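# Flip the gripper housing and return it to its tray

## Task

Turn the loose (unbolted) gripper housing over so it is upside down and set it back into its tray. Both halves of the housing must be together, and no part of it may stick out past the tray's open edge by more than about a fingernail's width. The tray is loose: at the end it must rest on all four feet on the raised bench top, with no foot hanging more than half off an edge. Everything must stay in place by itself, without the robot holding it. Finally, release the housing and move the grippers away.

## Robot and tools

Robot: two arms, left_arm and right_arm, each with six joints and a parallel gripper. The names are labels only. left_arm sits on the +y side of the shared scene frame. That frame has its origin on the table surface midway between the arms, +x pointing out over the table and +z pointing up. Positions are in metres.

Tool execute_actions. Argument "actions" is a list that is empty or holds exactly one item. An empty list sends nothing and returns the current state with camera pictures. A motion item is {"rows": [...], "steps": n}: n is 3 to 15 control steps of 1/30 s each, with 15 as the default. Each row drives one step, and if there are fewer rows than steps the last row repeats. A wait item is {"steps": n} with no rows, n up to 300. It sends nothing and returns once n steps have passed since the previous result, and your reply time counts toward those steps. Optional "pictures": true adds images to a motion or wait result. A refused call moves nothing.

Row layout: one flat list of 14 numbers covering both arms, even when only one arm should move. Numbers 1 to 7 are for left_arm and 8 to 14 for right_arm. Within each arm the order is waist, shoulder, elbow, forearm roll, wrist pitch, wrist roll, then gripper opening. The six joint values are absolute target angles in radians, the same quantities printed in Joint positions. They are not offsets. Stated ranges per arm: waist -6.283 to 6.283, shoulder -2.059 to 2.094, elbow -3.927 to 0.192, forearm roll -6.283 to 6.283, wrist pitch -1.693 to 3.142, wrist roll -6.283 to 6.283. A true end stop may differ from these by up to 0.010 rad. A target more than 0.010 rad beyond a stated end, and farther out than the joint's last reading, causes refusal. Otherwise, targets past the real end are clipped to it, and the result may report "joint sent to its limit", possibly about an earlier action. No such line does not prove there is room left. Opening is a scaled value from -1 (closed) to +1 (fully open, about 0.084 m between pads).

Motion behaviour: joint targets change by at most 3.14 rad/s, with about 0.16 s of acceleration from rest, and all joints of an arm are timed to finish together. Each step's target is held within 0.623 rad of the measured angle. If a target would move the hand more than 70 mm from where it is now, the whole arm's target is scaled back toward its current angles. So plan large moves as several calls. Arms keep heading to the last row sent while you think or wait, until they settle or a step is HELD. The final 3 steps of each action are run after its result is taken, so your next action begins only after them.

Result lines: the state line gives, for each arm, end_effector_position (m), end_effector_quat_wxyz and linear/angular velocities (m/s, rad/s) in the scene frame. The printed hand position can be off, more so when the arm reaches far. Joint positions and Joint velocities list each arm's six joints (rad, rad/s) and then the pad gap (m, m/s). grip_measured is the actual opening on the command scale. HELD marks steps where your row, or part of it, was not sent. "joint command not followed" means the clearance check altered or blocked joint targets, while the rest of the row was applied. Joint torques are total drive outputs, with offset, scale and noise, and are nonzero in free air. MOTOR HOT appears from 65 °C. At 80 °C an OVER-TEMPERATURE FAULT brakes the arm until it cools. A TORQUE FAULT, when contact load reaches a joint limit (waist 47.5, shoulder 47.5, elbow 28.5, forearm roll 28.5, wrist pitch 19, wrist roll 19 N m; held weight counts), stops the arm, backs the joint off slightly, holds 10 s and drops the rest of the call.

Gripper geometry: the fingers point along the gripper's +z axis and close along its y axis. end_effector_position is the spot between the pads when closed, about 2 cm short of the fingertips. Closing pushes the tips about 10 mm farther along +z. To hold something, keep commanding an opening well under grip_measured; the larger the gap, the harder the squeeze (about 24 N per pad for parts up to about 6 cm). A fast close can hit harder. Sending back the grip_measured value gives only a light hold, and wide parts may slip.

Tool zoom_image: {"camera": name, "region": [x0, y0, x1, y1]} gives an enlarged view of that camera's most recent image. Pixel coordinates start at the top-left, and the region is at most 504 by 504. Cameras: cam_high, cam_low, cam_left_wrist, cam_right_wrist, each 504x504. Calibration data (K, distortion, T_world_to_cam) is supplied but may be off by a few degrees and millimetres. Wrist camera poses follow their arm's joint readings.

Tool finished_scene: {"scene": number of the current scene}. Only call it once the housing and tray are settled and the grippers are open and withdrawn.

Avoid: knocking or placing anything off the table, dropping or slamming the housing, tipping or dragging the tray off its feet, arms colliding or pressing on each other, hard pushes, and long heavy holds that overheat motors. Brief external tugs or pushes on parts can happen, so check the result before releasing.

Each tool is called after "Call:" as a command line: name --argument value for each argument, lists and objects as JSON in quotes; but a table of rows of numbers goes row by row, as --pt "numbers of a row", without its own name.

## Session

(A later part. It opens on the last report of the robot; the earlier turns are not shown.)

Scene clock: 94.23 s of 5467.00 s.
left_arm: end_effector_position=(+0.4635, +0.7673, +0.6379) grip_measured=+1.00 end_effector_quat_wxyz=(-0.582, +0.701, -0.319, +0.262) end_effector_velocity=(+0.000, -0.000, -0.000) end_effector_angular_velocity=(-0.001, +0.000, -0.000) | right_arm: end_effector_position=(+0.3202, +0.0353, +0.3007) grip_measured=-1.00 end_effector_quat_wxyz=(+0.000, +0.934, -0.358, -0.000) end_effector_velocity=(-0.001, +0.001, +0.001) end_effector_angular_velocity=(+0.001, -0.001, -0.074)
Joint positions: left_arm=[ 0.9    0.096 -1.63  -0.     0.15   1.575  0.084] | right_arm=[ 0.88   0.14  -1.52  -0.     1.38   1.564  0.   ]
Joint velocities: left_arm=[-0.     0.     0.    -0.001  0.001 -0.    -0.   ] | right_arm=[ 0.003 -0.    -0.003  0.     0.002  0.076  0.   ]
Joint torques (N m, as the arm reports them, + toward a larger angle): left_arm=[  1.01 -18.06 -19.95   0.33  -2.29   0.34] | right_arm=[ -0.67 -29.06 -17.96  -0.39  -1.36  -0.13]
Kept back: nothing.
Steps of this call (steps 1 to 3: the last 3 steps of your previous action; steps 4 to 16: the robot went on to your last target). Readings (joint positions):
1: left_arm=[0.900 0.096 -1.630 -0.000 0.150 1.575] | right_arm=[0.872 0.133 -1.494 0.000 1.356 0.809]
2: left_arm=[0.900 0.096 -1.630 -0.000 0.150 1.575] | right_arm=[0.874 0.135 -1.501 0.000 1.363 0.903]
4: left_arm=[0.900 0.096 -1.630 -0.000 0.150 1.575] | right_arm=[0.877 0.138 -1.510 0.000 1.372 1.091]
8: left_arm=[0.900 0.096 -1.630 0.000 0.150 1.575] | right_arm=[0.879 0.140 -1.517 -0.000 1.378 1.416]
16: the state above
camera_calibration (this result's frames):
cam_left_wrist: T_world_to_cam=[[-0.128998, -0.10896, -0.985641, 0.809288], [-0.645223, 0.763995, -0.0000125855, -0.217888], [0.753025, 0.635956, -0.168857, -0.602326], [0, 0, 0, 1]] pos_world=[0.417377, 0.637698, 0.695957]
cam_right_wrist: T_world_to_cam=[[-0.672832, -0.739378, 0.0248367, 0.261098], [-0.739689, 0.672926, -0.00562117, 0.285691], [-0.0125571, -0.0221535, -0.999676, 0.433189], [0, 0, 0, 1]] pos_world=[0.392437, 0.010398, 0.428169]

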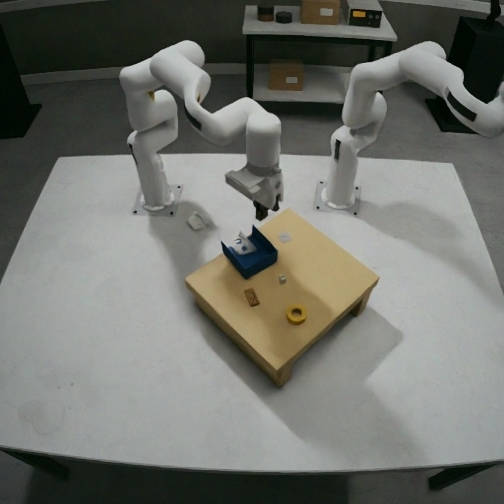

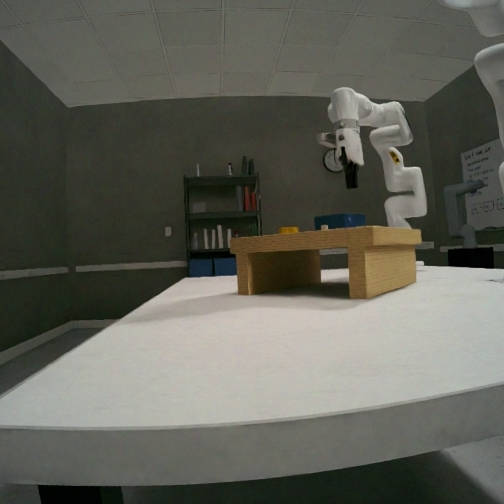

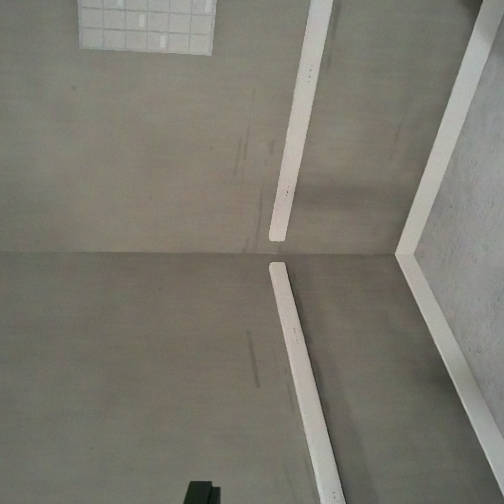

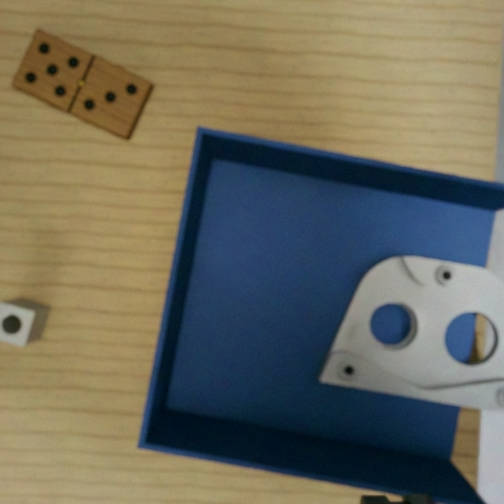

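Call:
execute_actions --actions '[{"rows":[[0.9,0.096,-1.63,0,0.15,1.575,1,0.798,-0.3,-1.0,1.5,1.2,1.5,0.62]],"steps":15}]'

Call:
execute_actions --actions '[{"steps":15}]'

Call:
execute_actions --actions '[{"rows":[[0.9,0.096,-1.63,0,0.15,1.575,1,0.798,-0.6,-0.35,3.1416,0.9,3.1416,0.62]],"steps":15}]'

Call:
execute_actions --actions '[{"steps":18}]'

Call:
execute_actions --actions '[{"rows":[[0.9,0.096,-1.63,0,0.15,1.575,1,0.798,-0.388,0.078,3.1416,1.261,3.1416,0.62]],"steps":15}]'

Call:
execute_actions --actions '[{"steps":10}]' --pictures true

Scene clock: 94.93 s of 5467.00 s.
left_arm: end_effector_position=(+0.4635, +0.7673, +0.6379) grip_measured=+1.00 end_effector_quat_wxyz=(-0.582, +0.701, -0.319, +0.262) end_effector_velocity=(+0.001, -0.001, +0.000) end_effector_angular_velocity=(-0.000, -0.001, -0.002) | right_arm: end_effector_position=(+0.2120, +0.0561, +0.3394) grip_measured=+0.61 end_effector_quat_wxyz=(-0.150, +0.858, -0.425, -0.244) end_effector_velocity=(-0.302, +0.187, +0.235) end_effector_angular_velocity=(+1.759, +1.506, -0.795)
Joint positions: left_arm=[ 0.9    0.096 -1.63  -0.     0.15   1.575  0.084] | right_arm=[ 0.82  -0.183 -1.141  0.602  1.249  1.519  0.07 ]
Joint velocities: left_arm=[-0.002 -0.    -0.001 -0.001  0.001 -0.    -0.   ] | right_arm=[-0.134 -0.727  0.888  2.44  -0.299 -0.119  0.   ]
Joint torques (N m, as the arm reports them, + toward a larger angle): left_arm=[  1.45 -18.34 -20.02   0.47  -2.27   0.35] | right_arm=[  0.22 -15.67 -19.69   0.41  -1.11  -0.01]
Steps of this call (steps 1 to 9: the robot went on to your last target; steps 10 to 21: the first 12 steps of this action). Readings (joint positions):
10: left_arm=[0.900 0.096 -1.630 0.000 0.150 1.575] | right_arm=[0.880 0.140 -1.520 0.000 1.380 1.571]
11: left_arm=[0.900 0.096 -1.630 -0.000 0.150 1.575] | right_arm=[0.879 0.137 -1.515 0.006 1.378 1.570]
13: left_arm=[0.900 0.096 -1.630 -0.000 0.150 1.575] | right_arm=[0.873 0.105 -1.475 0.053 1.364 1.565]
17: left_arm=[0.900 0.096 -1.630 -0.000 0.150 1.575] | right_arm=[0.843 -0.055 -1.290 0.298 1.301 1.540]
21: the state above

Scene clock: 95.43 s of 5467.00 s.
left_arm: end_effector_position=(+0.4635, +0.7673, +0.6379) grip_measured=+1.00 end_effector_quat_wxyz=(-0.582, +0.701, -0.319, +0.262) end_effector_velocity=(-0.000, +0.001, -0.001) end_effector_angular_velocity=(+0.001, +0.003, +0.001) | right_arm: end_effector_position=(+0.1729, +0.1219, +0.4767) grip_measured=+0.62 end_effector_quat_wxyz=(-0.309, +0.608, -0.467, -0.562) end_effector_velocity=(+0.005, +0.007, +0.033) end_effector_angular_velocity=(+0.136, +0.145, -0.065)
Joint positions: left_arm=[ 0.9    0.096 -1.63   0.     0.15   1.575  0.084] | right_arm=[ 0.798 -0.298 -1.002  1.481  1.2    1.5    0.07 ]
Joint velocities: left_arm=[ 0.001  0.     0.001  0.003  0.    -0.     0.   ] | right_arm=[-0.002 -0.013  0.028  0.209 -0.008 -0.003  0.   ]
Joint torques (N m, as the arm reports them, + toward a larger angle): left_arm=[  1.5  -18.33 -19.93   0.47  -2.41   0.37] | right_arm=[ -0.89 -17.33 -18.79   0.6    0.47   0.06]
Kept back: nothing.
Steps of this call (steps 1 to 3: the last 3 steps of your previous action; steps 4 to 15: the robot went on to your last target). Readings (joint positions):
1: left_arm=[0.900 0.096 -1.630 -0.000 0.150 1.575] | right_arm=[0.816 -0.205 -1.114 0.684 1.240 1.516]
2: left_arm=[0.900 0.096 -1.630 0.000 0.150 1.575] | right_arm=[0.812 -0.224 -1.091 0.767 1.232 1.513]
4: left_arm=[0.900 0.096 -1.630 0.000 0.150 1.575] | right_arm=[0.807 -0.252 -1.058 0.930 1.221 1.508]
8: left_arm=[0.900 0.096 -1.630 0.000 0.150 1.575] | right_arm=[0.802 -0.280 -1.024 1.238 1.208 1.503]
15: the state above

Scene clock: 95.83 s of 5467.00 s.
left_arm: end_effector_position=(+0.4635, +0.7673, +0.6379) grip_measured=+1.00 end_effector_quat_wxyz=(-0.582, +0.701, -0.319, +0.262) end_effector_velocity=(-0.001, +0.000, +0.001) end_effector_angular_velocity=(+0.000, -0.001, +0.001) | right_arm: end_effector_position=(+0.2030, +0.0751, +0.4131) grip_measured=+0.62 end_effector_quat_wxyz=(+0.140, -0.150, +0.666, +0.717) end_effector_velocity=(+0.185, -0.196, -0.156) end_effector_angular_velocity=(+0.670, +4.109, -1.362)
Joint positions: left_arm=[ 0.9    0.096 -1.63   0.     0.15   1.575  0.084] | right_arm=[ 0.798 -0.503 -0.56   2.042  0.997  2.051  0.07 ]
Joint velocities: left_arm=[ 0.001  0.    -0.001 -0.001 -0.    -0.    -0.   ] | right_arm=[-0.001 -0.524  1.122  2.296 -0.517  2.29   0.   ]
Joint torques (N m, as the arm reports them, + toward a larger angle): left_arm=[  0.92 -18.13 -20.2    0.43  -2.42   0.51] | right_arm=[ -1.17 -10.29 -20.1    0.77   1.76   0.44]
Steps of this call (steps 1 to 12: the first 12 steps of this action). Readings (joint positions):
1: left_arm=[0.900 0.096 -1.630 0.000 0.150 1.575] | right_arm=[0.798 -0.299 -1.001 1.487 1.200 1.501]
2: left_arm=[0.900 0.096 -1.630 -0.000 0.150 1.575] | right_arm=[0.798 -0.301 -0.996 1.496 1.197 1.506]
4: left_arm=[0.900 0.096 -1.630 0.000 0.150 1.575] | right_arm=[0.798 -0.324 -0.952 1.546 1.174 1.555]
8: left_arm=[0.900 0.096 -1.630 0.000 0.150 1.575] | right_arm=[0.798 -0.423 -0.735 1.769 1.076 1.778]
12: the state above

Scene clock: 96.43 s of 5467.00 s.
left_arm: end_effector_position=(+0.4635, +0.7673, +0.6379) grip_measured=+1.00 end_effector_quat_wxyz=(-0.582, +0.701, -0.319, +0.262) end_effector_velocity=(-0.001, +0.001, -0.000) end_effector_angular_velocity=(+0.000, +0.001, +0.002) | right_arm: end_effector_position=(+0.3131, -0.0271, +0.3928) grip_measured=+0.62 end_effector_quat_wxyz=(-0.289, +0.556, +0.228, +0.745) end_effector_velocity=(+0.010, -0.014, -0.005) end_effector_angular_velocity=(+0.133, +0.139, -0.034)
Joint positions: left_arm=[ 0.9    0.096 -1.63  -0.     0.15   1.575  0.084] | right_arm=[ 0.798 -0.6   -0.351  3.131  0.9    3.132  0.07 ]
Joint velocities: left_arm=[ 0.002  0.     0.     0.001  0.    -0.    -0.   ] | right_arm=[-0.001 -0.004  0.011  0.108 -0.003  0.109 -0.   ]
Joint torques (N m, as the arm reports them, + toward a larger angle): left_arm=[  1.25 -18.08 -19.95   0.48  -2.39   0.33] | right_arm=[ -0.84  -9.41 -18.41   0.11   2.71   0.1 ]
Kept back: nothing.
Steps of this call (steps 1 to 3: the last 3 steps of your previous action; steps 4 to 18: the robot went on to your last target). Readings (joint positions):
1: left_arm=[0.900 0.096 -1.630 0.000 0.150 1.575] | right_arm=[0.798 -0.520 -0.524 2.121 0.980 2.130]
2: left_arm=[0.900 0.096 -1.630 -0.000 0.150 1.575] | right_arm=[0.798 -0.535 -0.491 2.204 0.965 2.213]
4: left_arm=[0.900 0.096 -1.630 0.000 0.150 1.575] | right_arm=[0.798 -0.560 -0.437 2.381 0.940 2.391]
8: left_arm=[0.900 0.096 -1.630 -0.000 0.150 1.575] | right_arm=[0.798 -0.588 -0.376 2.754 0.912 2.762]
18: the state above

Scene clock: 96.83 s of 5467.00 s.
left_arm: end_effector_position=(+0.4635, +0.7673, +0.6379) grip_measured=+1.00 end_effector_quat_wxyz=(-0.582, +0.701, -0.319, +0.262) end_effector_velocity=(-0.000, +0.000, +0.001) end_effector_angular_velocity=(+0.001, -0.001, +0.001) | right_arm: end_effector_position=(+0.2827, -0.0568, +0.2534) grip_measured=+0.62 end_effector_quat_wxyz=(-0.273, +0.618, +0.246, +0.695) end_effector_velocity=(-0.145, -0.139, -0.393) end_effector_angular_velocity=(-0.337, +0.390, -0.009)
Joint positions: left_arm=[ 0.9    0.096 -1.63  -0.     0.15   1.575  0.084] | right_arm=[ 0.798 -0.476 -0.101  3.139  1.11   3.139  0.07 ]
Joint velocities: left_arm=[ 0.001 -0.    -0.002  0.     0.     0.    -0.   ] | right_arm=[-0.     0.382  0.775  0.013  0.643  0.011  0.   ]
Joint torques (N m, as the arm reports them, + toward a larger angle): left_arm=[  1.   -18.39 -19.98   0.23  -2.41   0.44] | right_arm=[ -0.44  -8.86 -14.91  -0.07   2.67   0.07]
Steps of this call (steps 1 to 12: the first 12 steps of this action). Readings (joint positions):
1: left_arm=[0.900 0.096 -1.630 -0.000 0.150 1.575] | right_arm=[0.798 -0.600 -0.351 3.134 0.901 3.135]
2: left_arm=[0.900 0.096 -1.630 -0.000 0.150 1.575] | right_arm=[0.798 -0.598 -0.347 3.135 0.906 3.136]
4: left_arm=[0.900 0.096 -1.630 -0.000 0.150 1.575] | right_arm=[0.798 -0.579 -0.312 3.136 0.942 3.137]
8: left_arm=[0.900 0.096 -1.630 -0.000 0.150 1.575] | right_arm=[0.798 -0.526 -0.202 3.137 1.024 3.138]
12: the state above

Scene clock: 97.17 s of 5467.00 s.
left_arm: end_effector_position=(+0.4635, +0.7673, +0.6379) grip_measured=+1.00 end_effector_quat_wxyz=(-0.582, +0.701, -0.319, +0.262) end_effector_velocity=(-0.000, +0.000, -0.000) end_effector_angular_velocity=(-0.001, -0.000, +0.001) | right_arm: end_effector_position=(+0.2442, -0.0936, +0.1750) grip_measured=+0.62 end_effector_quat_wxyz=(-0.260, +0.656, +0.259, +0.659) end_effector_velocity=(-0.008, -0.008, -0.007) end_effector_angular_velocity=(+0.011, -0.010, -0.002)
Joint positions: left_arm=[ 0.9    0.096 -1.63   0.     0.15   1.575  0.084] | right_arm=[ 0.798 -0.392  0.071  3.141  1.255  3.141  0.07 ]
Joint velocities: left_arm=[ 0.001 -0.     0.    -0.001  0.     0.    -0.   ] | right_arm=[-0.001  0.031  0.041  0.001  0.086  0.001 -0.   ]
Joint torques (N m, as the arm reports them, + toward a larger angle): left_arm=[  1.03 -18.06 -20.13   0.43  -2.41   0.43] | right_arm=[ -0.33  -7.27 -12.41  -0.46   2.29   0.36]
Kept back: nothing.
Steps of this call (steps 1 to 3: the last 3 steps of your previous action; steps 4 to 10: the robot went on to your last target). Readings (joint positions):
1: left_arm=[0.900 0.096 -1.630 -0.000 0.150 1.575] | right_arm=[0.798 -0.463 -0.075 3.139 1.131 3.139]
2: left_arm=[0.900 0.096 -1.630 -0.000 0.150 1.575] | right_arm=[0.798 -0.451 -0.049 3.139 1.153 3.140]
4: left_arm=[0.900 0.096 -1.630 0.000 0.150 1.575] | right_arm=[0.798 -0.425 0.002 3.140 1.197 3.141]
8: left_arm=[0.900 0.096 -1.630 -0.000 0.150 1.575] | right_arm=[0.798 -0.395 0.065 3.141 1.246 3.141]
10: the state above
camera_calibration (this result's frames):
cam_left_wrist: T_world_to_cam=[[-0.128998, -0.108959, -0.985641, 0.809288], [-0.645223, 0.763995, -0.0000124015, -0.217888], [0.753025, 0.635956, -0.168857, -0.602326], [0, 0, 0, 1]] pos_world=[0.417377, 0.637698, 0.695957]
cam_right_wrist: T_world_to_cam=[[0.664314, -0.747421, -0.00699943, -0.203929], [0.00287982, 0.0119237, -0.999925, 0.246338], [0.747448, 0.664244, 0.0100735, 0.00570081], [0, 0, 0, 1]] pos_world=[0.130502, -0.159145, 0.244835]

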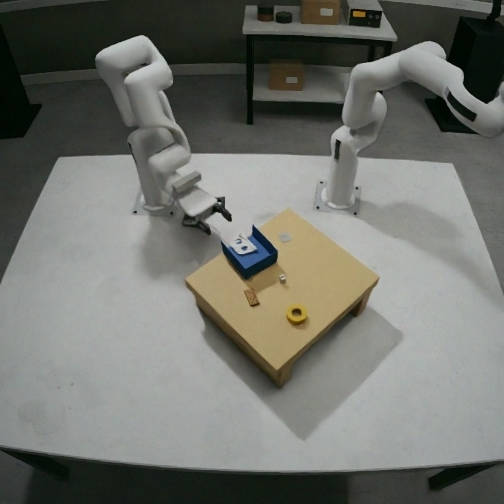

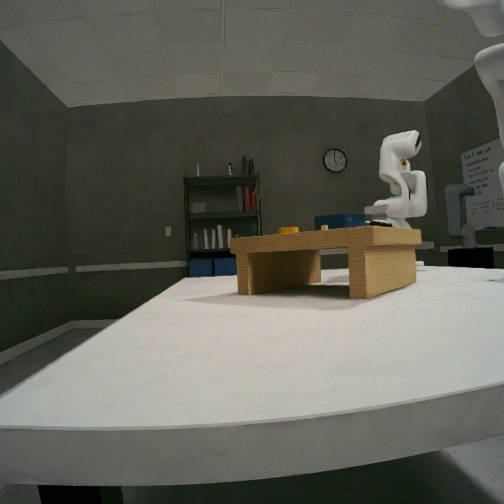

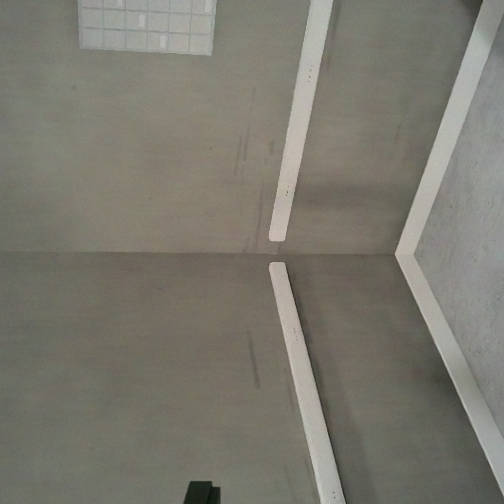

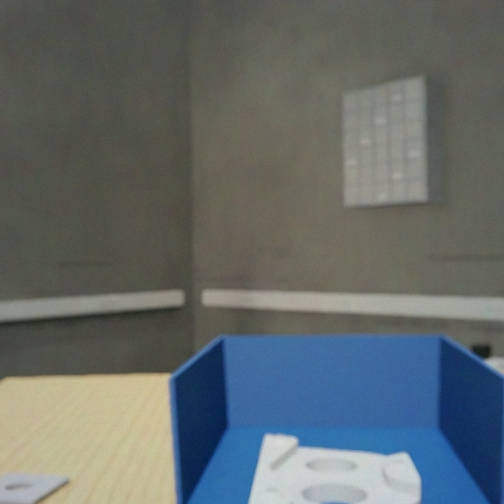

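Call:
execute_actions --actions '[{"rows":[[0.9,0.096,-1.63,0,0.15,1.575,1,0.795,-0.135,-0.10,3.1416,1.336,3.1416,0.62]],"steps":15}]'

Call:
execute_actions --actions '[{"rows":[[0.9,0.096,-1.63,0,0.15,1.575,1,0.795,-0.065,-0.173,3.1416,1.334,3.1416,0.62]],"steps":12}]' --pictures true

Scene clock: 97.70 s of 5467.00 s.
left_arm: end_effector_position=(+0.4635, +0.7673, +0.6379) grip_measured=+1.00 end_effector_quat_wxyz=(-0.582, +0.701, -0.319, +0.262) end_effector_velocity=(-0.001, +0.001, +0.001) end_effector_angular_velocity=(+0.001, -0.001, +0.002) | right_arm: end_effector_position=(+0.2781, -0.0637, +0.1655) grip_measured=+0.62 end_effector_quat_wxyz=(-0.258, +0.658, +0.258, +0.658) end_effector_velocity=(+0.008, +0.007, -0.014) end_effector_angular_velocity=(-0.014, +0.016, -0.001)
Joint positions: left_arm=[ 0.9    0.096 -1.63   0.     0.15   1.575  0.084] | right_arm=[ 0.795 -0.144 -0.094  3.142  1.333  3.142  0.07 ]
Joint velocities: left_arm=[ 0.002 -0.    -0.001  0.    -0.    -0.     0.   ] | right_arm=[ 0.     0.099 -0.048  0.001  0.03   0.     0.   ]
Joint torques (N m, as the arm reports them, + toward a larger angle): left_arm=[  1.24 -18.41 -20.07   0.38  -2.33   0.4 ] | right_arm=[ -1.3  -13.58 -10.18  -0.24   2.41  -0.08]
Steps of this call (steps 1 to 4: the robot went on to your last target; steps 5 to 16: the first 12 steps of this action). Readings (joint positions):
5: left_arm=[0.900 0.096 -1.630 -0.000 0.150 1.575] | right_arm=[0.798 -0.389 0.075 3.142 1.261 3.142]
6: left_arm=[0.900 0.096 -1.630 0.000 0.150 1.575] | right_arm=[0.798 -0.384 0.073 3.142 1.262 3.142]
8: left_arm=[0.900 0.096 -1.630 -0.000 0.150 1.575] | right_arm=[0.798 -0.338 0.043 3.142 1.276 3.142]
12: left_arm=[0.900 0.096 -1.630 0.000 0.150 1.575] | right_arm=[0.795 -0.182 -0.070 3.142 1.322 3.142]
16: the state above

Scene clock: 98.10 s of 5467.00 s.
left_arm: end_effector_position=(+0.4635, +0.7673, +0.6379) grip_measured=+1.00 end_effector_quat_wxyz=(-0.582, +0.701, -0.319, +0.262) end_effector_velocity=(-0.000, +0.000, +0.000) end_effector_angular_velocity=(-0.000, +0.000, +0.001) | right_arm: end_effector_position=(+0.2942, -0.0488, +0.1646) grip_measured=+0.62 end_effector_quat_wxyz=(-0.259, +0.658, +0.258, +0.659) end_effector_velocity=(+0.005, +0.006, -0.011) end_effector_angular_velocity=(-0.017, +0.018, +0.003)
Joint positions: left_arm=[ 0.9    0.096 -1.63  -0.     0.15   1.575  0.084] | right_arm=[ 0.795 -0.07  -0.169  3.142  1.334  3.142  0.07 ]
Joint velocities: left_arm=[ 0.001 -0.     0.    -0.     0.     0.     0.   ] | right_arm=[ 0.002  0.056 -0.037 -0.001 -0.006 -0.     0.   ]
Joint torques (N m, as the arm reports them, + toward a larger angle): left_arm=[  1.26 -18.48 -20.17   0.25  -2.42   0.4 ] | right_arm=[ -1.22 -14.26 -10.04  -0.18   2.26   0.14]
Steps of this call (steps 1 to 3: the last 3 steps of your previous action; steps 4 to 12: the first 9 steps of this action). Readings (joint positions):
4: left_arm=[0.900 0.096 -1.630 -0.000 0.150 1.575] | right_arm=[0.795 -0.137 -0.098 3.142 1.335 3.142]
5: left_arm=[0.900 0.096 -1.630 -0.000 0.150 1.575] | right_arm=[0.795 -0.132 -0.103 3.142 1.335 3.142]
7: left_arm=[0.900 0.096 -1.630 -0.000 0.150 1.575] | right_arm=[0.795 -0.103 -0.132 3.142 1.334 3.142]
11: left_arm=[0.900 0.096 -1.630 0.000 0.150 1.575] | right_arm=[0.795 -0.072 -0.167 3.142 1.334 3.142]
12: the state above
camera_calibration (this result's frames):
cam_left_wrist: T_world_to_cam=[[-0.128998, -0.108959, -0.985641, 0.809288], [-0.645223, 0.763995, -0.0000125315, -0.217888], [0.753026, 0.635956, -0.168857, -0.602326], [0, 0, 0, 1]] pos_world=[0.417377, 0.637698, 0.695957]
cam_right_wrist: T_world_to_cam=[[0.661926, -0.749535, -0.00709493, -0.203122], [0.000928479, 0.0102852, -0.999947, 0.23576], [0.749568, 0.661884, 0.00750398, -0.0616636], [0, 0, 0, 1]] pos_world=[0.180454, -0.113858, 0.234769]

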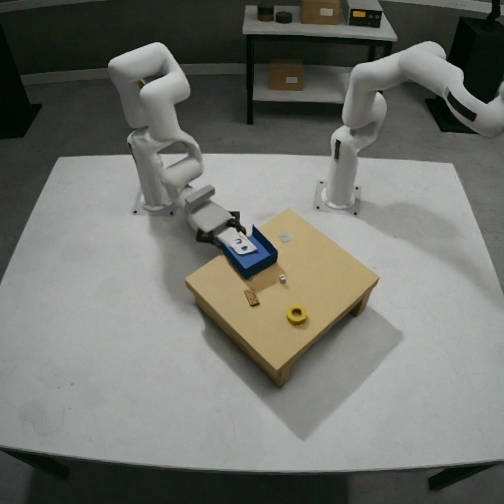

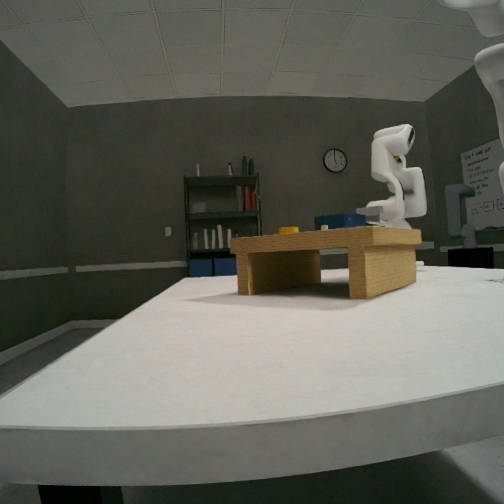

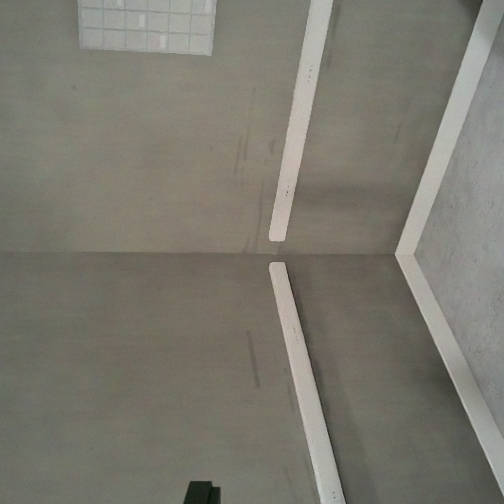

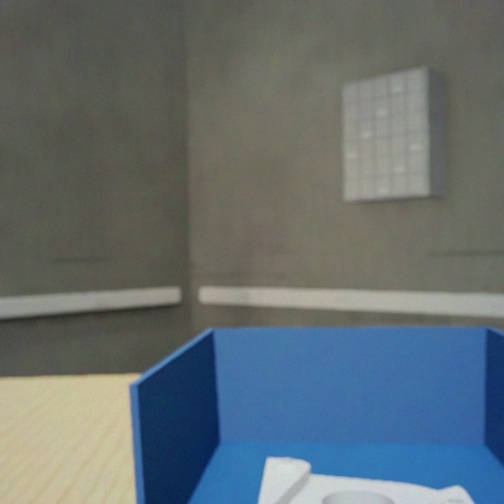

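Call:
zoom_image --camera "cam_high" --region '[180,190,300,290]'

Region (180, 190, 300, 290) of cam_high's 504x504 image, scaled by 4.200, with more detail than that image has.

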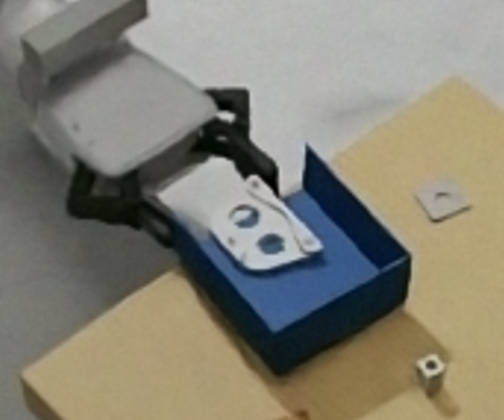

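Call:
execute_actions --actions '[{"rows":[[0.9,0.096,-1.63,0,0.15,1.575,1,0.80,-0.03,-0.21,3.1416,1.332,3.1416,0.55]],"steps":12}]' --pictures true

Call:
zoom_image --camera "cam_high" --region '[180,190,300,290]'

Scene clock: 98.50 s of 5467.00 s.
left_arm: end_effector_position=(+0.4635, +0.7673, +0.6379) grip_measured=+1.00 end_effector_quat_wxyz=(-0.582, +0.701, -0.319, +0.262) end_effector_velocity=(-0.001, +0.001, +0.001) end_effector_angular_velocity=(+0.000, -0.001, +0.002) | right_arm: end_effector_position=(+0.3010, -0.0395, +0.1634) grip_measured=+0.54 end_effector_quat_wxyz=(-0.260, +0.657, +0.260, +0.658) end_effector_velocity=(+0.004, +0.006, -0.001) end_effector_angular_velocity=(-0.000, -0.001, +0.003)
Joint positions: left_arm=[ 0.9    0.096 -1.63  -0.     0.15   1.575  0.084] | right_arm=[ 0.8   -0.032 -0.208  3.142  1.332  3.142  0.067]
Joint velocities: left_arm=[ 0.002 -0.    -0.001 -0.     0.001 -0.    -0.   ] | right_arm=[ 0.003  0.021 -0.023  0.    -0.002 -0.    -0.   ]
Joint torques (N m, as the arm reports them, + toward a larger angle): left_arm=[  1.33 -18.23 -20.14   0.21  -2.29   0.46] | right_arm=[ -0.89 -15.32  -9.8   -0.15   2.34   0.17]
Steps of this call (steps 1 to 3: the last 3 steps of your previous action; steps 4 to 12: the first 9 steps of this action). Readings (joint positions):
4: left_arm=[0.900 0.096 -1.630 0.000 0.150 1.575] | right_arm=[0.795 -0.066 -0.172 3.142 1.334 3.142]
5: left_arm=[0.900 0.096 -1.630 -0.000 0.150 1.575] | right_arm=[0.796 -0.062 -0.175 3.142 1.333 3.142]
7: left_arm=[0.900 0.096 -1.630 -0.000 0.150 1.575] | right_arm=[0.798 -0.046 -0.193 3.142 1.333 3.142]
11: left_arm=[0.900 0.096 -1.630 0.000 0.150 1.575] | right_arm=[0.800 -0.033 -0.207 3.142 1.332 3.142]
12: the state above
camera_calibration (this result's frames):
cam_left_wrist: T_world_to_cam=[[-0.128997, -0.10896, -0.985641, 0.809288], [-0.645223, 0.763995, -0.0000126395, -0.217888], [0.753026, 0.635956, -0.168857, -0.602326], [0, 0, 0, 1]] pos_world=[0.417377, 0.637698, 0.695957]
cam_right_wrist: T_world_to_cam=[[0.665474, -0.746388, -0.00704978, -0.201658], [0.000864132, 0.0102152, -0.999947, 0.234476], [0.74642, 0.665433, 0.0074429, -0.0718239], [0, 0, 0, 1]] pos_world=[0.187607, -0.105116, 0.233576]

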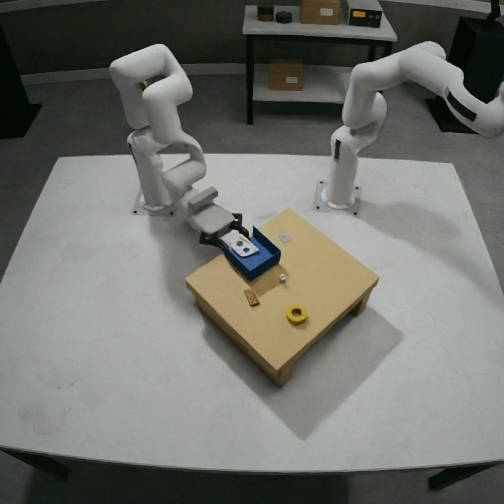

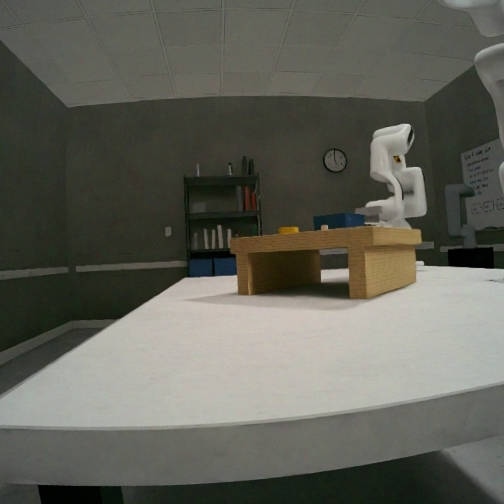

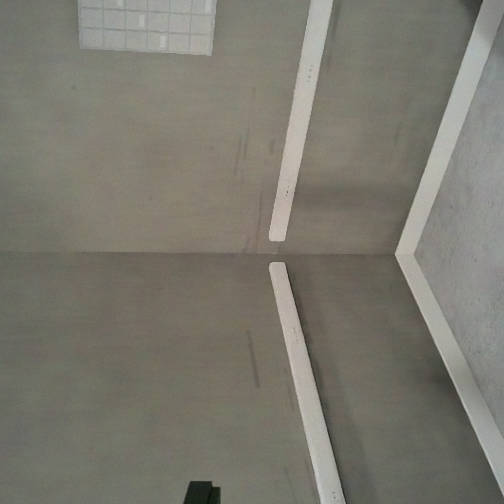

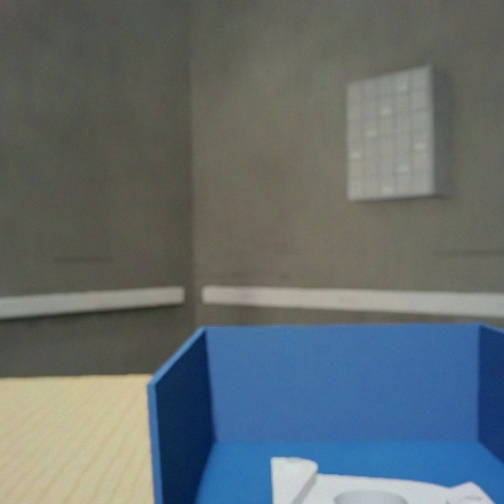

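Region (180, 190, 300, 290) of cam_high's 504x504 image, scaled by 4.200, with more detail than that image has.

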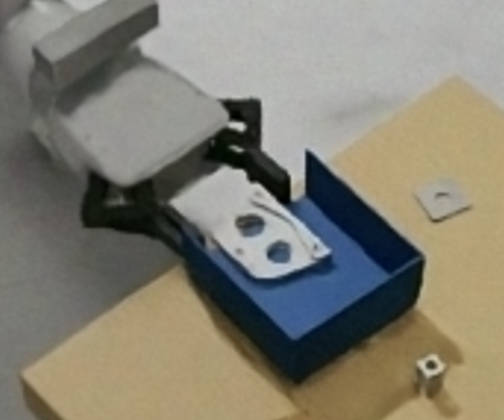

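Call:
execute_actions --actions '[{"rows":[[0.9,0.096,-1.63,0,0.15,1.575,1,0.805,-0.03,-0.21,3.1416,1.332,3.1416,0.42],[0.9,0.096,-1.63,0,0.15,1.575,1,0.805,-0.03,-0.21,3.1416,1.332,3.1416,0.42],[0.9,0.096,-1.63,0,0.15,1.575,1,0.805,-0.03,-0.21,3.1416,1.332,3.1416,0.42],[0.9,0.096,-1.63,0,0.15,1.575,1,0.805,-0.03,-0.21,3.1416,1.332,3.1416,0.42],[0.9,0.096,-1.63,0,0.15,1.575,1,0.805,-0.03,-0.21,3.1416,1.332,3.1416,0.42],[0.9,0.096,-1.63,0,0.15,1.575,1,0.805,0.006,-0.265,3.1416,1.312,3.1416,0.42]],"steps":15}]'

Call:
execute_actions --actions '[{"rows":[[0.9,0.096,-1.63,0,0.15,1.575,1,0.805,0.006,-0.265,3.1416,1.312,3.1416,0.2],[0.9,0.096,-1.63,0,0.15,1.575,1,0.805,0.006,-0.265,3.1416,1.312,3.1416,0.2],[0.9,0.096,-1.63,0,0.15,1.575,1,0.805,0.006,-0.265,3.1416,1.312,3.1416,0.2],[0.9,0.096,-1.63,0,0.15,1.575,1,0.805,0.006,-0.265,3.1416,1.312,3.1416,-0.2]],"steps":13}]' --pictures true

Call:
zoom_image --camera "cam_high" --region '[180,190,300,290]'

Scene clock: 99.20 s of 5467.00 s.
left_arm: end_effector_position=(+0.4635, +0.7673, +0.6379) grip_measured=+1.00 end_effector_quat_wxyz=(-0.582, +0.701, -0.319, +0.262) end_effector_velocity=(-0.000, +0.000, +0.001) end_effector_angular_velocity=(+0.000, -0.001, +0.001) | right_arm: end_effector_position=(+0.3098, -0.0279, +0.1635) grip_measured=+0.41 end_effector_quat_wxyz=(-0.262, +0.657, +0.262, +0.657) end_effector_velocity=(+0.017, +0.017, -0.002) end_effector_angular_velocity=(-0.008, +0.009, +0.001)
Joint positions: left_arm=[ 0.9    0.096 -1.63   0.     0.15   1.575  0.084] | right_arm=[ 0.805  0.002 -0.258  3.142  1.314  3.142  0.061]
Joint velocities: left_arm=[ 0.001  0.    -0.001 -0.001  0.     0.    -0.   ] | right_arm=[ 0.001  0.061 -0.085 -0.    -0.036  0.     0.   ]
Joint torques (N m, as the arm reports them, + toward a larger angle): left_arm=[  1.65 -18.36 -19.98   0.22  -2.24   0.34] | right_arm=[ -0.53 -17.05  -9.9   -0.07   2.16   0.17]
Steps of this call (steps 1 to 3: the last 3 steps of your previous action; steps 4 to 9: the robot went on to your last target; steps 10 to 21: the first 12 steps of this action). Readings (joint positions):
10: left_arm=[0.900 0.096 -1.630 0.000 0.150 1.575] | right_arm=[0.800 -0.030 -0.210 3.142 1.332 3.142]
11: left_arm=[0.900 0.096 -1.630 -0.000 0.150 1.575] | right_arm=[0.801 -0.030 -0.210 3.142 1.332 3.142]
13: left_arm=[0.900 0.096 -1.630 0.000 0.150 1.575] | right_arm=[0.803 -0.030 -0.210 3.142 1.332 3.142]
17: left_arm=[0.900 0.096 -1.630 0.000 0.150 1.575] | right_arm=[0.805 -0.020 -0.226 3.142 1.326 3.141]
21: the state above

Scene clock: 99.63 s of 5467.00 s.
left_arm: end_effector_position=(+0.4635, +0.7673, +0.6379) grip_measured=+1.00 end_effector_quat_wxyz=(-0.582, +0.701, -0.319, +0.262) end_effector_velocity=(+0.001, -0.001, -0.000) end_effector_angular_velocity=(+0.000, +0.000, -0.002) | right_arm: end_effector_position=(+0.3113, -0.0265, +0.1638) grip_measured=+0.05 end_effector_quat_wxyz=(-0.262, +0.657, +0.262, +0.657) end_effector_velocity=(+0.001, -0.000, +0.000) end_effector_angular_velocity=(+0.001, -0.001, -0.002)
Joint positions: left_arm=[ 0.9    0.096 -1.63  -0.     0.15   1.575  0.084] | right_arm=[ 0.805  0.006 -0.265  3.142  1.312  3.142  0.046]
Joint velocities: left_arm=[-0.002 -0.     0.     0.    -0.     0.     0.   ] | right_arm=[-0.001  0.    -0.001  0.     0.    -0.     0.   ]
Joint torques (N m, as the arm reports them, + toward a larger angle): left_arm=[  1.36 -18.06 -20.03   0.42  -2.33   0.4 ] | right_arm=[ -0.88 -16.33 -10.87  -0.17   2.25   0.01]
Steps of this call (steps 1 to 3: the last 3 steps of your previous action; steps 4 to 13: the first 10 steps of this action). Readings (joint positions):
4: left_arm=[0.900 0.096 -1.630 0.000 0.150 1.575] | right_arm=[0.805 0.005 -0.263 3.142 1.312 3.142]
5: left_arm=[0.900 0.096 -1.630 -0.000 0.150 1.575] | right_arm=[0.805 0.006 -0.263 3.142 1.312 3.142]
7: left_arm=[0.900 0.096 -1.630 -0.000 0.150 1.575] | right_arm=[0.805 0.006 -0.264 3.142 1.312 3.142]
11: left_arm=[0.900 0.096 -1.630 0.000 0.150 1.575] | right_arm=[0.805 0.006 -0.265 3.142 1.312 3.142]
13: the state above
camera_calibration (this result's frames):
cam_left_wrist: T_world_to_cam=[[-0.128998, -0.10896, -0.985641, 0.809288], [-0.645223, 0.763995, -0.0000124879, -0.217888], [0.753025, 0.635956, -0.168857, -0.602326], [0, 0, 0, 1]] pos_world=[0.417377, 0.637698, 0.695957]
cam_right_wrist: T_world_to_cam=[[0.669415, -0.742855, -0.00704868, -0.1999], [-0.000902782, 0.00867475, -0.999962, 0.235281], [0.742888, 0.669396, 0.00513637, -0.0866201], [0, 0, 0, 1]] pos_world=[0.198378, -0.0925548, 0.234308]

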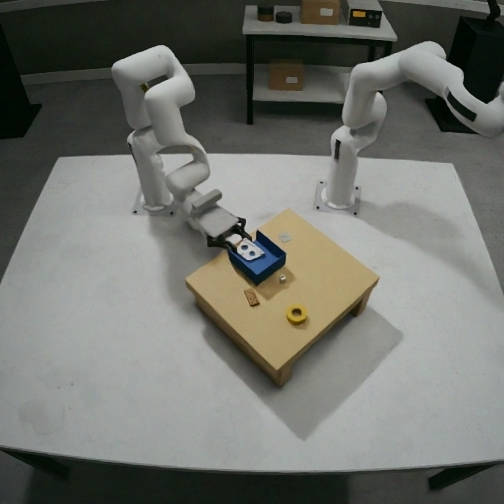

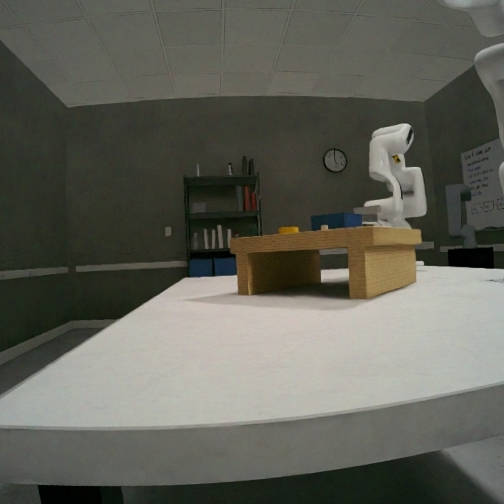

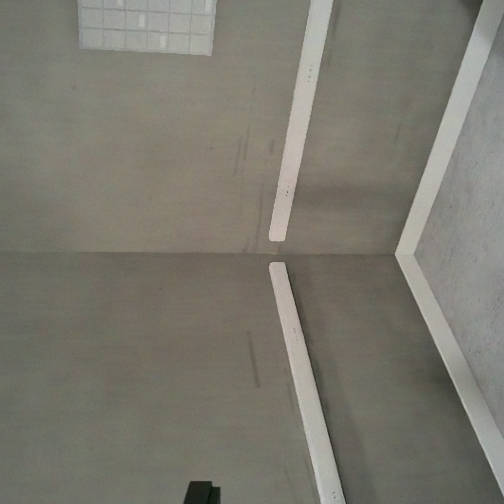

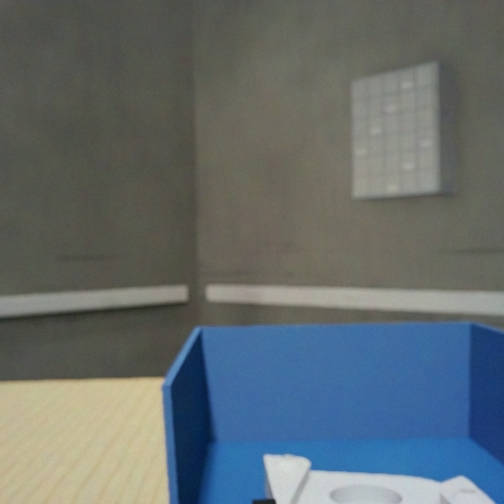

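Region (180, 190, 300, 290) of cam_high's 504x504 image, scaled by 4.200, with more detail than that image has.

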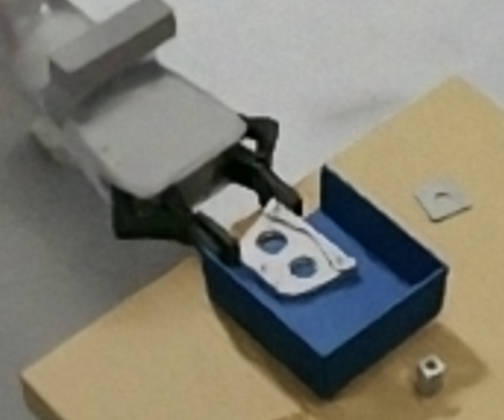

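Call:
execute_actions --actions '[{"rows":[[0.9,0.096,-1.63,0,0.15,1.575,1,0.805,0.006,-0.265,3.1416,1.312,3.1416,0.3],[0.9,0.096,-1.63,0,0.15,1.575,1,0.805,0.006,-0.265,3.1416,1.312,3.1416,0.3],[0.9,0.096,-1.63,0,0.15,1.575,1,0.805,0.006,-0.265,3.1416,1.312,3.1416,0.3],[0.9,0.096,-1.63,0,0.15,1.575,1,0.805,0.006,-0.265,3.1416,1.312,3.1416,0.3],[0.9,0.096,-1.63,0,0.15,1.575,1,0.805,-0.17,-0.10,3.1416,1.30,3.1416,0.3]],"steps":15}]'

Call:
execute_actions --actions '[{"rows":[[0.9,0.096,-1.63,0,0.15,1.575,1,0.805,-0.6,-0.35,3.1416,0.9,3.1416,-1]],"steps":15}]'

Call:
execute_actions --actions '[{"rows":[[0.9,0.096,-1.63,0,0.15,1.575,1,0.805,-0.3,-1.0,1.5,1.2,1.5,-1]],"steps":15}]'

Call:
execute_actions --actions '[{"steps":15}]'

Call:
execute_actions --actions '[{"rows":[[0.9,0.096,-1.63,0,0.15,1.575,1,0.86,0.2,-1.6,0,1.4,1.571,-1]],"steps":15}]'

Call:
execute_actions --actions '[{"steps":22}]' --pictures true

Scene clock: 100.60 s of 5467.00 s.
left_arm: end_effector_position=(+0.4635, +0.7673, +0.6379) grip_measured=+1.00 end_effector_quat_wxyz=(-0.582, +0.701, -0.319, +0.262) end_effector_velocity=(+0.000, -0.000, +0.000) end_effector_angular_velocity=(-0.001, -0.001, -0.001) | right_arm: end_effector_position=(+0.2810, -0.0550, +0.1692) grip_measured=+0.29 end_effector_quat_wxyz=(-0.261, +0.658, +0.262, +0.656) end_effector_velocity=(-0.065, -0.062, +0.003) end_effector_angular_velocity=(-0.008, +0.009, -0.000)
Joint positions: left_arm=[ 0.9    0.096 -1.63  -0.     0.15   1.575  0.084] | right_arm=[ 0.805 -0.146 -0.12   3.142  1.301  3.142  0.056]
Joint velocities: left_arm=[-0.001 -0.     0.    -0.001 -0.    -0.    -0.   ] | right_arm=[-0.    -0.322  0.309  0.    -0.026  0.    -0.   ]
Joint torques (N m, as the arm reports them, + toward a larger angle): left_arm=[  1.3  -18.17 -20.04   0.27  -2.31   0.32] | right_arm=[ -1.23  -7.79 -15.    -0.25   2.99   0.21]
Steps of this call (steps 1 to 3: the last 3 steps of your previous action; steps 4 to 15: the robot went on to your last target; steps 16 to 17: nothing new was sent; steps 18 to 29: the first 12 steps of this action). Readings (joint positions):
18: left_arm=[0.900 0.096 -1.630 -0.000 0.150 1.575] | right_arm=[0.805 0.006 -0.265 3.142 1.312 3.142]
19: left_arm=[0.900 0.096 -1.630 0.000 0.150 1.575] | right_arm=[0.805 0.006 -0.265 3.142 1.312 3.142]
21: left_arm=[0.900 0.096 -1.630 0.000 0.150 1.575] | right_arm=[0.805 0.006 -0.265 3.142 1.312 3.142]
25: left_arm=[0.900 0.096 -1.630 0.000 0.150 1.575] | right_arm=[0.805 -0.043 -0.221 3.142 1.309 3.142]
29: the state above

Scene clock: 101.10 s of 5467.00 s.
left_arm: end_effector_position=(+0.4635, +0.7673, +0.6379) grip_measured=+1.00 end_effector_quat_wxyz=(-0.582, +0.701, -0.319, +0.262) end_effector_velocity=(+0.000, +0.000, -0.000) end_effector_angular_velocity=(+0.000, +0.001, +0.000) | right_arm: end_effector_position=(+0.3106, -0.0272, +0.3050) grip_measured=-1.00 end_effector_quat_wxyz=(-0.284, +0.596, +0.237, +0.713) end_effector_velocity=(+0.042, +0.040, +0.434) end_effector_angular_velocity=(+0.364, -0.384, -0.000)
Joint positions: left_arm=[ 0.9    0.096 -1.63  -0.     0.15   1.575  0.084] | right_arm=[ 0.805 -0.44  -0.261  3.142  1.048  3.142  0.   ]
Joint velocities: left_arm=[ 0.     0.     0.     0.002  0.001 -0.001 -0.   ] | right_arm=[-0.    -0.81  -0.457  0.    -0.739 -0.     0.   ]
Joint torques (N m, as the arm reports them, + toward a larger angle): left_arm=[  1.25 -18.33 -20.07   0.38  -2.3    0.38] | right_arm=[ -0.41 -10.12 -15.13  -0.1    2.7    0.19]
Steps of this call (steps 1 to 3: the last 3 steps of your previous action; steps 4 to 15: the first 12 steps of this action). Readings (joint positions):
4: left_arm=[0.900 0.096 -1.630 -0.000 0.150 1.575] | right_arm=[0.805 -0.165 -0.105 3.142 1.300 3.142]
5: left_arm=[0.900 0.096 -1.630 -0.000 0.150 1.575] | right_arm=[0.805 -0.171 -0.106 3.142 1.294 3.142]
7: left_arm=[0.900 0.096 -1.630 0.000 0.150 1.575] | right_arm=[0.805 -0.213 -0.126 3.142 1.251 3.142]
11: left_arm=[0.900 0.096 -1.630 0.000 0.150 1.575] | right_arm=[0.805 -0.331 -0.200 3.142 1.149 3.142]
15: the state above

Scene clock: 101.60 s of 5467.00 s.
left_arm: end_effector_position=(+0.4635, +0.7673, +0.6379) grip_measured=+1.00 end_effector_quat_wxyz=(-0.582, +0.701, -0.319, +0.262) end_effector_velocity=(-0.000, -0.000, +0.001) end_effector_angular_velocity=(-0.001, -0.001, +0.000) | right_arm: end_effector_position=(+0.3049, +0.0407, +0.5012) grip_measured=-1.00 end_effector_quat_wxyz=(-0.192, +0.347, +0.378, +0.836) end_effector_velocity=(-0.103, +0.202, +0.349) end_effector_angular_velocity=(-0.643, -2.147, +0.107)
Joint positions: left_arm=[ 0.9    0.096 -1.63  -0.     0.15   1.575  0.084] | right_arm=[ 0.805 -0.456 -0.604  2.839  1.043  2.839  0.   ]
Joint velocities: left_arm=[-0.    -0.    -0.001 -0.001  0.001 -0.     0.   ] | right_arm=[ 0.001  0.337 -0.838 -1.162  0.333 -1.16   0.   ]
Joint torques (N m, as the arm reports them, + toward a larger angle): left_arm=[  1.45 -18.11 -19.91   0.3   -2.44   0.35] | right_arm=[ -0.71 -13.43 -18.31  -0.56   3.09   0.32]
Steps of this call (steps 1 to 3: the last 3 steps of your previous action; steps 4 to 15: the first 12 steps of this action). Readings (joint positions):
4: left_arm=[0.900 0.096 -1.630 0.000 0.150 1.575] | right_arm=[0.805 -0.544 -0.320 3.141 0.953 3.141]
5: left_arm=[0.900 0.096 -1.630 0.000 0.150 1.575] | right_arm=[0.805 -0.561 -0.335 3.136 0.939 3.136]
7: left_arm=[0.900 0.096 -1.630 0.000 0.150 1.575] | right_arm=[0.805 -0.555 -0.381 3.094 0.949 3.093]
11: left_arm=[0.900 0.096 -1.630 -0.000 0.150 1.575] | right_arm=[0.805 -0.500 -0.493 2.977 0.998 2.976]
15: the state above

Scene clock: 102.10 s of 5467.00 s.
left_arm: end_effector_position=(+0.4635, +0.7673, +0.6379) grip_measured=+1.00 end_effector_quat_wxyz=(-0.582, +0.701, -0.319, +0.262) end_effector_velocity=(+0.000, -0.000, -0.001) end_effector_angular_velocity=(-0.000, +0.001, -0.001) | right_arm: end_effector_position=(+0.1833, +0.1296, +0.5257) grip_measured=-1.00 end_effector_quat_wxyz=(+0.249, -0.430, +0.528, +0.689) end_effector_velocity=(-0.163, -0.001, -0.393) end_effector_angular_velocity=(-0.776, -3.864, +0.579)
Joint positions: left_arm=[ 0.9    0.096 -1.63   0.     0.15   1.575  0.084] | right_arm=[ 0.805 -0.309 -0.977  1.771  1.191  1.772  0.   ]
Joint velocities: left_arm=[-0.     0.     0.001  0.    -0.     0.     0.   ] | right_arm=[-0.001  0.101 -0.207 -2.378  0.09  -2.361  0.   ]
Joint torques (N m, as the arm reports them, + toward a larger angle): left_arm=[  1.38 -18.36 -20.09   0.38  -2.34   0.37] | right_arm=[ -1.78 -17.87 -18.06   2.34   0.81   0.84]
Kept back: nothing.
Steps of this call (steps 1 to 3: the last 3 steps of your previous action; steps 4 to 15: the robot went on to your last target). Readings (joint positions):
1: left_arm=[0.900 0.096 -1.630 0.000 0.150 1.575] | right_arm=[0.805 -0.445 -0.632 2.799 1.054 2.799]
2: left_arm=[0.900 0.096 -1.630 0.000 0.150 1.575] | right_arm=[0.805 -0.434 -0.661 2.756 1.065 2.755]
4: left_arm=[0.900 0.096 -1.630 -0.000 0.150 1.575] | right_arm=[0.805 -0.411 -0.719 2.659 1.088 2.658]
8: left_arm=[0.900 0.096 -1.630 0.000 0.150 1.575] | right_arm=[0.805 -0.364 -0.838 2.398 1.135 2.397]
15: the state above

Scene clock: 102.50 s of 5467.00 s.
left_arm: end_effector_position=(+0.4635, +0.7673, +0.6379) grip_measured=+1.00 end_effector_quat_wxyz=(-0.582, +0.701, -0.319, +0.262) end_effector_velocity=(-0.000, +0.000, -0.001) end_effector_angular_velocity=(+0.001, +0.002, +0.001) | right_arm: end_effector_position=(+0.2020, +0.1588, +0.4020) grip_measured=-1.00 end_effector_quat_wxyz=(-0.183, +0.782, -0.423, -0.419) end_effector_velocity=(+0.172, -0.108, -0.371) end_effector_angular_velocity=(-1.396, -1.380, +0.679)
Joint positions: left_arm=[ 0.9    0.096 -1.63   0.     0.15   1.575  0.084] | right_arm=[ 0.845  0.067 -1.434  0.974  1.345  1.565  0.   ]
Joint velocities: left_arm=[ 0.001 -0.     0.001  0.002 -0.     0.    -0.   ] | right_arm=[ 0.069  0.63  -0.762 -2.052  0.261  0.028  0.   ]
Joint torques (N m, as the arm reports them, + toward a larger angle): left_arm=[  1.24 -18.34 -19.97   0.29  -2.27   0.33] | right_arm=[ -2.18 -35.09 -18.44   1.01  -0.58   0.01]
Steps of this call (steps 1 to 12: the first 12 steps of this action). Readings (joint positions):
1: left_arm=[0.900 0.096 -1.630 -0.000 0.150 1.575] | right_arm=[0.805 -0.306 -0.983 1.697 1.193 1.698]
2: left_arm=[0.900 0.096 -1.630 0.000 0.150 1.575] | right_arm=[0.805 -0.301 -0.991 1.632 1.197 1.638]
4: left_arm=[0.900 0.096 -1.630 0.000 0.150 1.575] | right_arm=[0.809 -0.263 -1.042 1.517 1.215 1.568]
8: left_arm=[0.900 0.096 -1.630 0.000 0.150 1.575] | right_arm=[0.831 -0.066 -1.284 1.253 1.293 1.558]
12: the state above

Scene clock: 103.23 s of 5467.00 s.
left_arm: end_effector_position=(+0.4635, +0.7673, +0.6379) grip_measured=+1.00 end_effector_quat_wxyz=(-0.582, +0.701, -0.319, +0.262) end_effector_velocity=(+0.001, -0.001, +0.000) end_effector_angular_velocity=(-0.001, -0.003, -0.001) | right_arm: end_effector_position=(+0.3378, +0.0408, +0.3022) grip_measured=-1.00 end_effector_quat_wxyz=(-0.001, +0.929, -0.370, -0.002) end_effector_velocity=(+0.008, -0.007, -0.001) end_effector_angular_velocity=(-0.034, -0.031, +0.009)
Joint positions: left_arm=[ 0.9    0.096 -1.63   0.     0.15   1.575  0.084] | right_arm=[ 0.86   0.199 -1.6    0.005  1.4    1.571  0.   ]
Joint velocities: left_arm=[-0.002 -0.     0.001 -0.002 -0.001 -0.    -0.   ] | right_arm=[ 0.001  0.005 -0.005 -0.047  0.002  0.     0.   ]
Joint torques (N m, as the arm reports them, + toward a larger angle): left_arm=[  1.27 -18.07 -20.05   0.34  -2.39   0.36] | right_arm=[ -1.23 -30.11 -18.07  -0.4   -1.61   0.02]
Kept back: nothing.
Steps of this call (steps 1 to 3: the last 3 steps of your previous action; steps 4 to 22: the robot went on to your last target). Readings (joint positions):
1: left_arm=[0.900 0.096 -1.630 0.000 0.150 1.575] | right_arm=[0.848 0.086 -1.457 0.906 1.353 1.566]
2: left_arm=[0.900 0.096 -1.630 0.000 0.150 1.575] | right_arm=[0.849 0.102 -1.477 0.838 1.359 1.567]
4: left_arm=[0.900 0.096 -1.630 0.000 0.150 1.575] | right_arm=[0.852 0.127 -1.509 0.705 1.370 1.568]
8: left_arm=[0.900 0.096 -1.630 0.000 0.150 1.575] | right_arm=[0.855 0.158 -1.548 0.446 1.383 1.569]
22: the state above
camera_calibration (this result's frames):
cam_left_wrist: T_world_to_cam=[[-0.128998, -0.10896, -0.985641, 0.809288], [-0.645223, 0.763995, -0.0000124681, -0.217888], [0.753025, 0.635956, -0.168857, -0.602326], [0, 0, 0, 1]] pos_world=[0.417377, 0.637698, 0.695957]
cam_right_wrist: T_world_to_cam=[[-0.692863, -0.720673, 0.0239177, 0.283237], [-0.720891, 0.693048, -0.000741756, 0.286436], [-0.0160415, -0.017756, -0.999714, 0.435973], [0, 0, 0, 1]] pos_world=[0.409727, 0.0133487, 0.429286]

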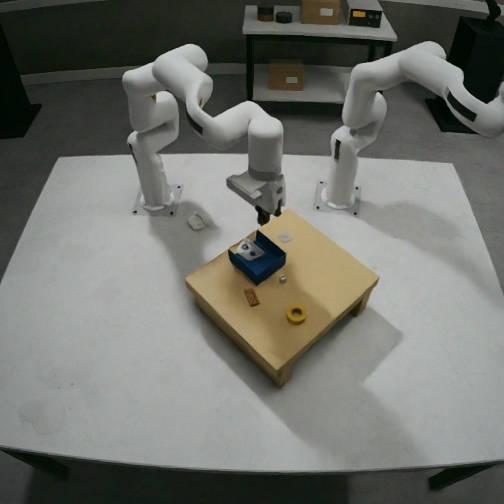

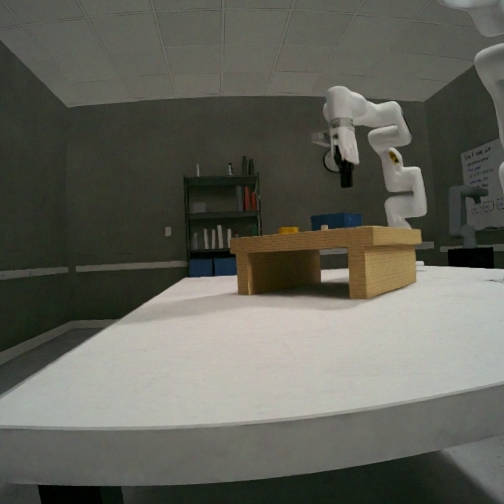

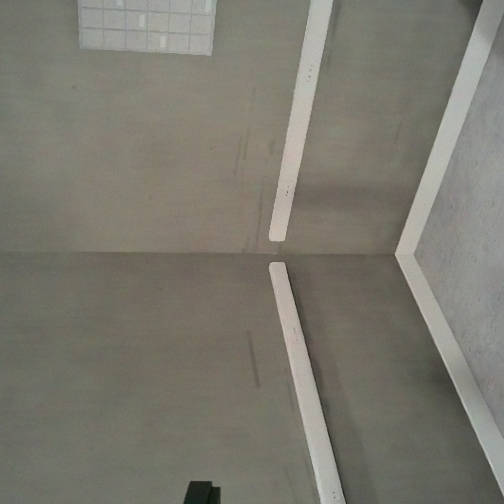

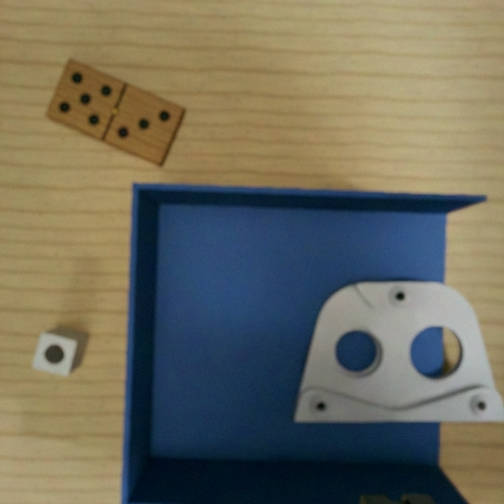

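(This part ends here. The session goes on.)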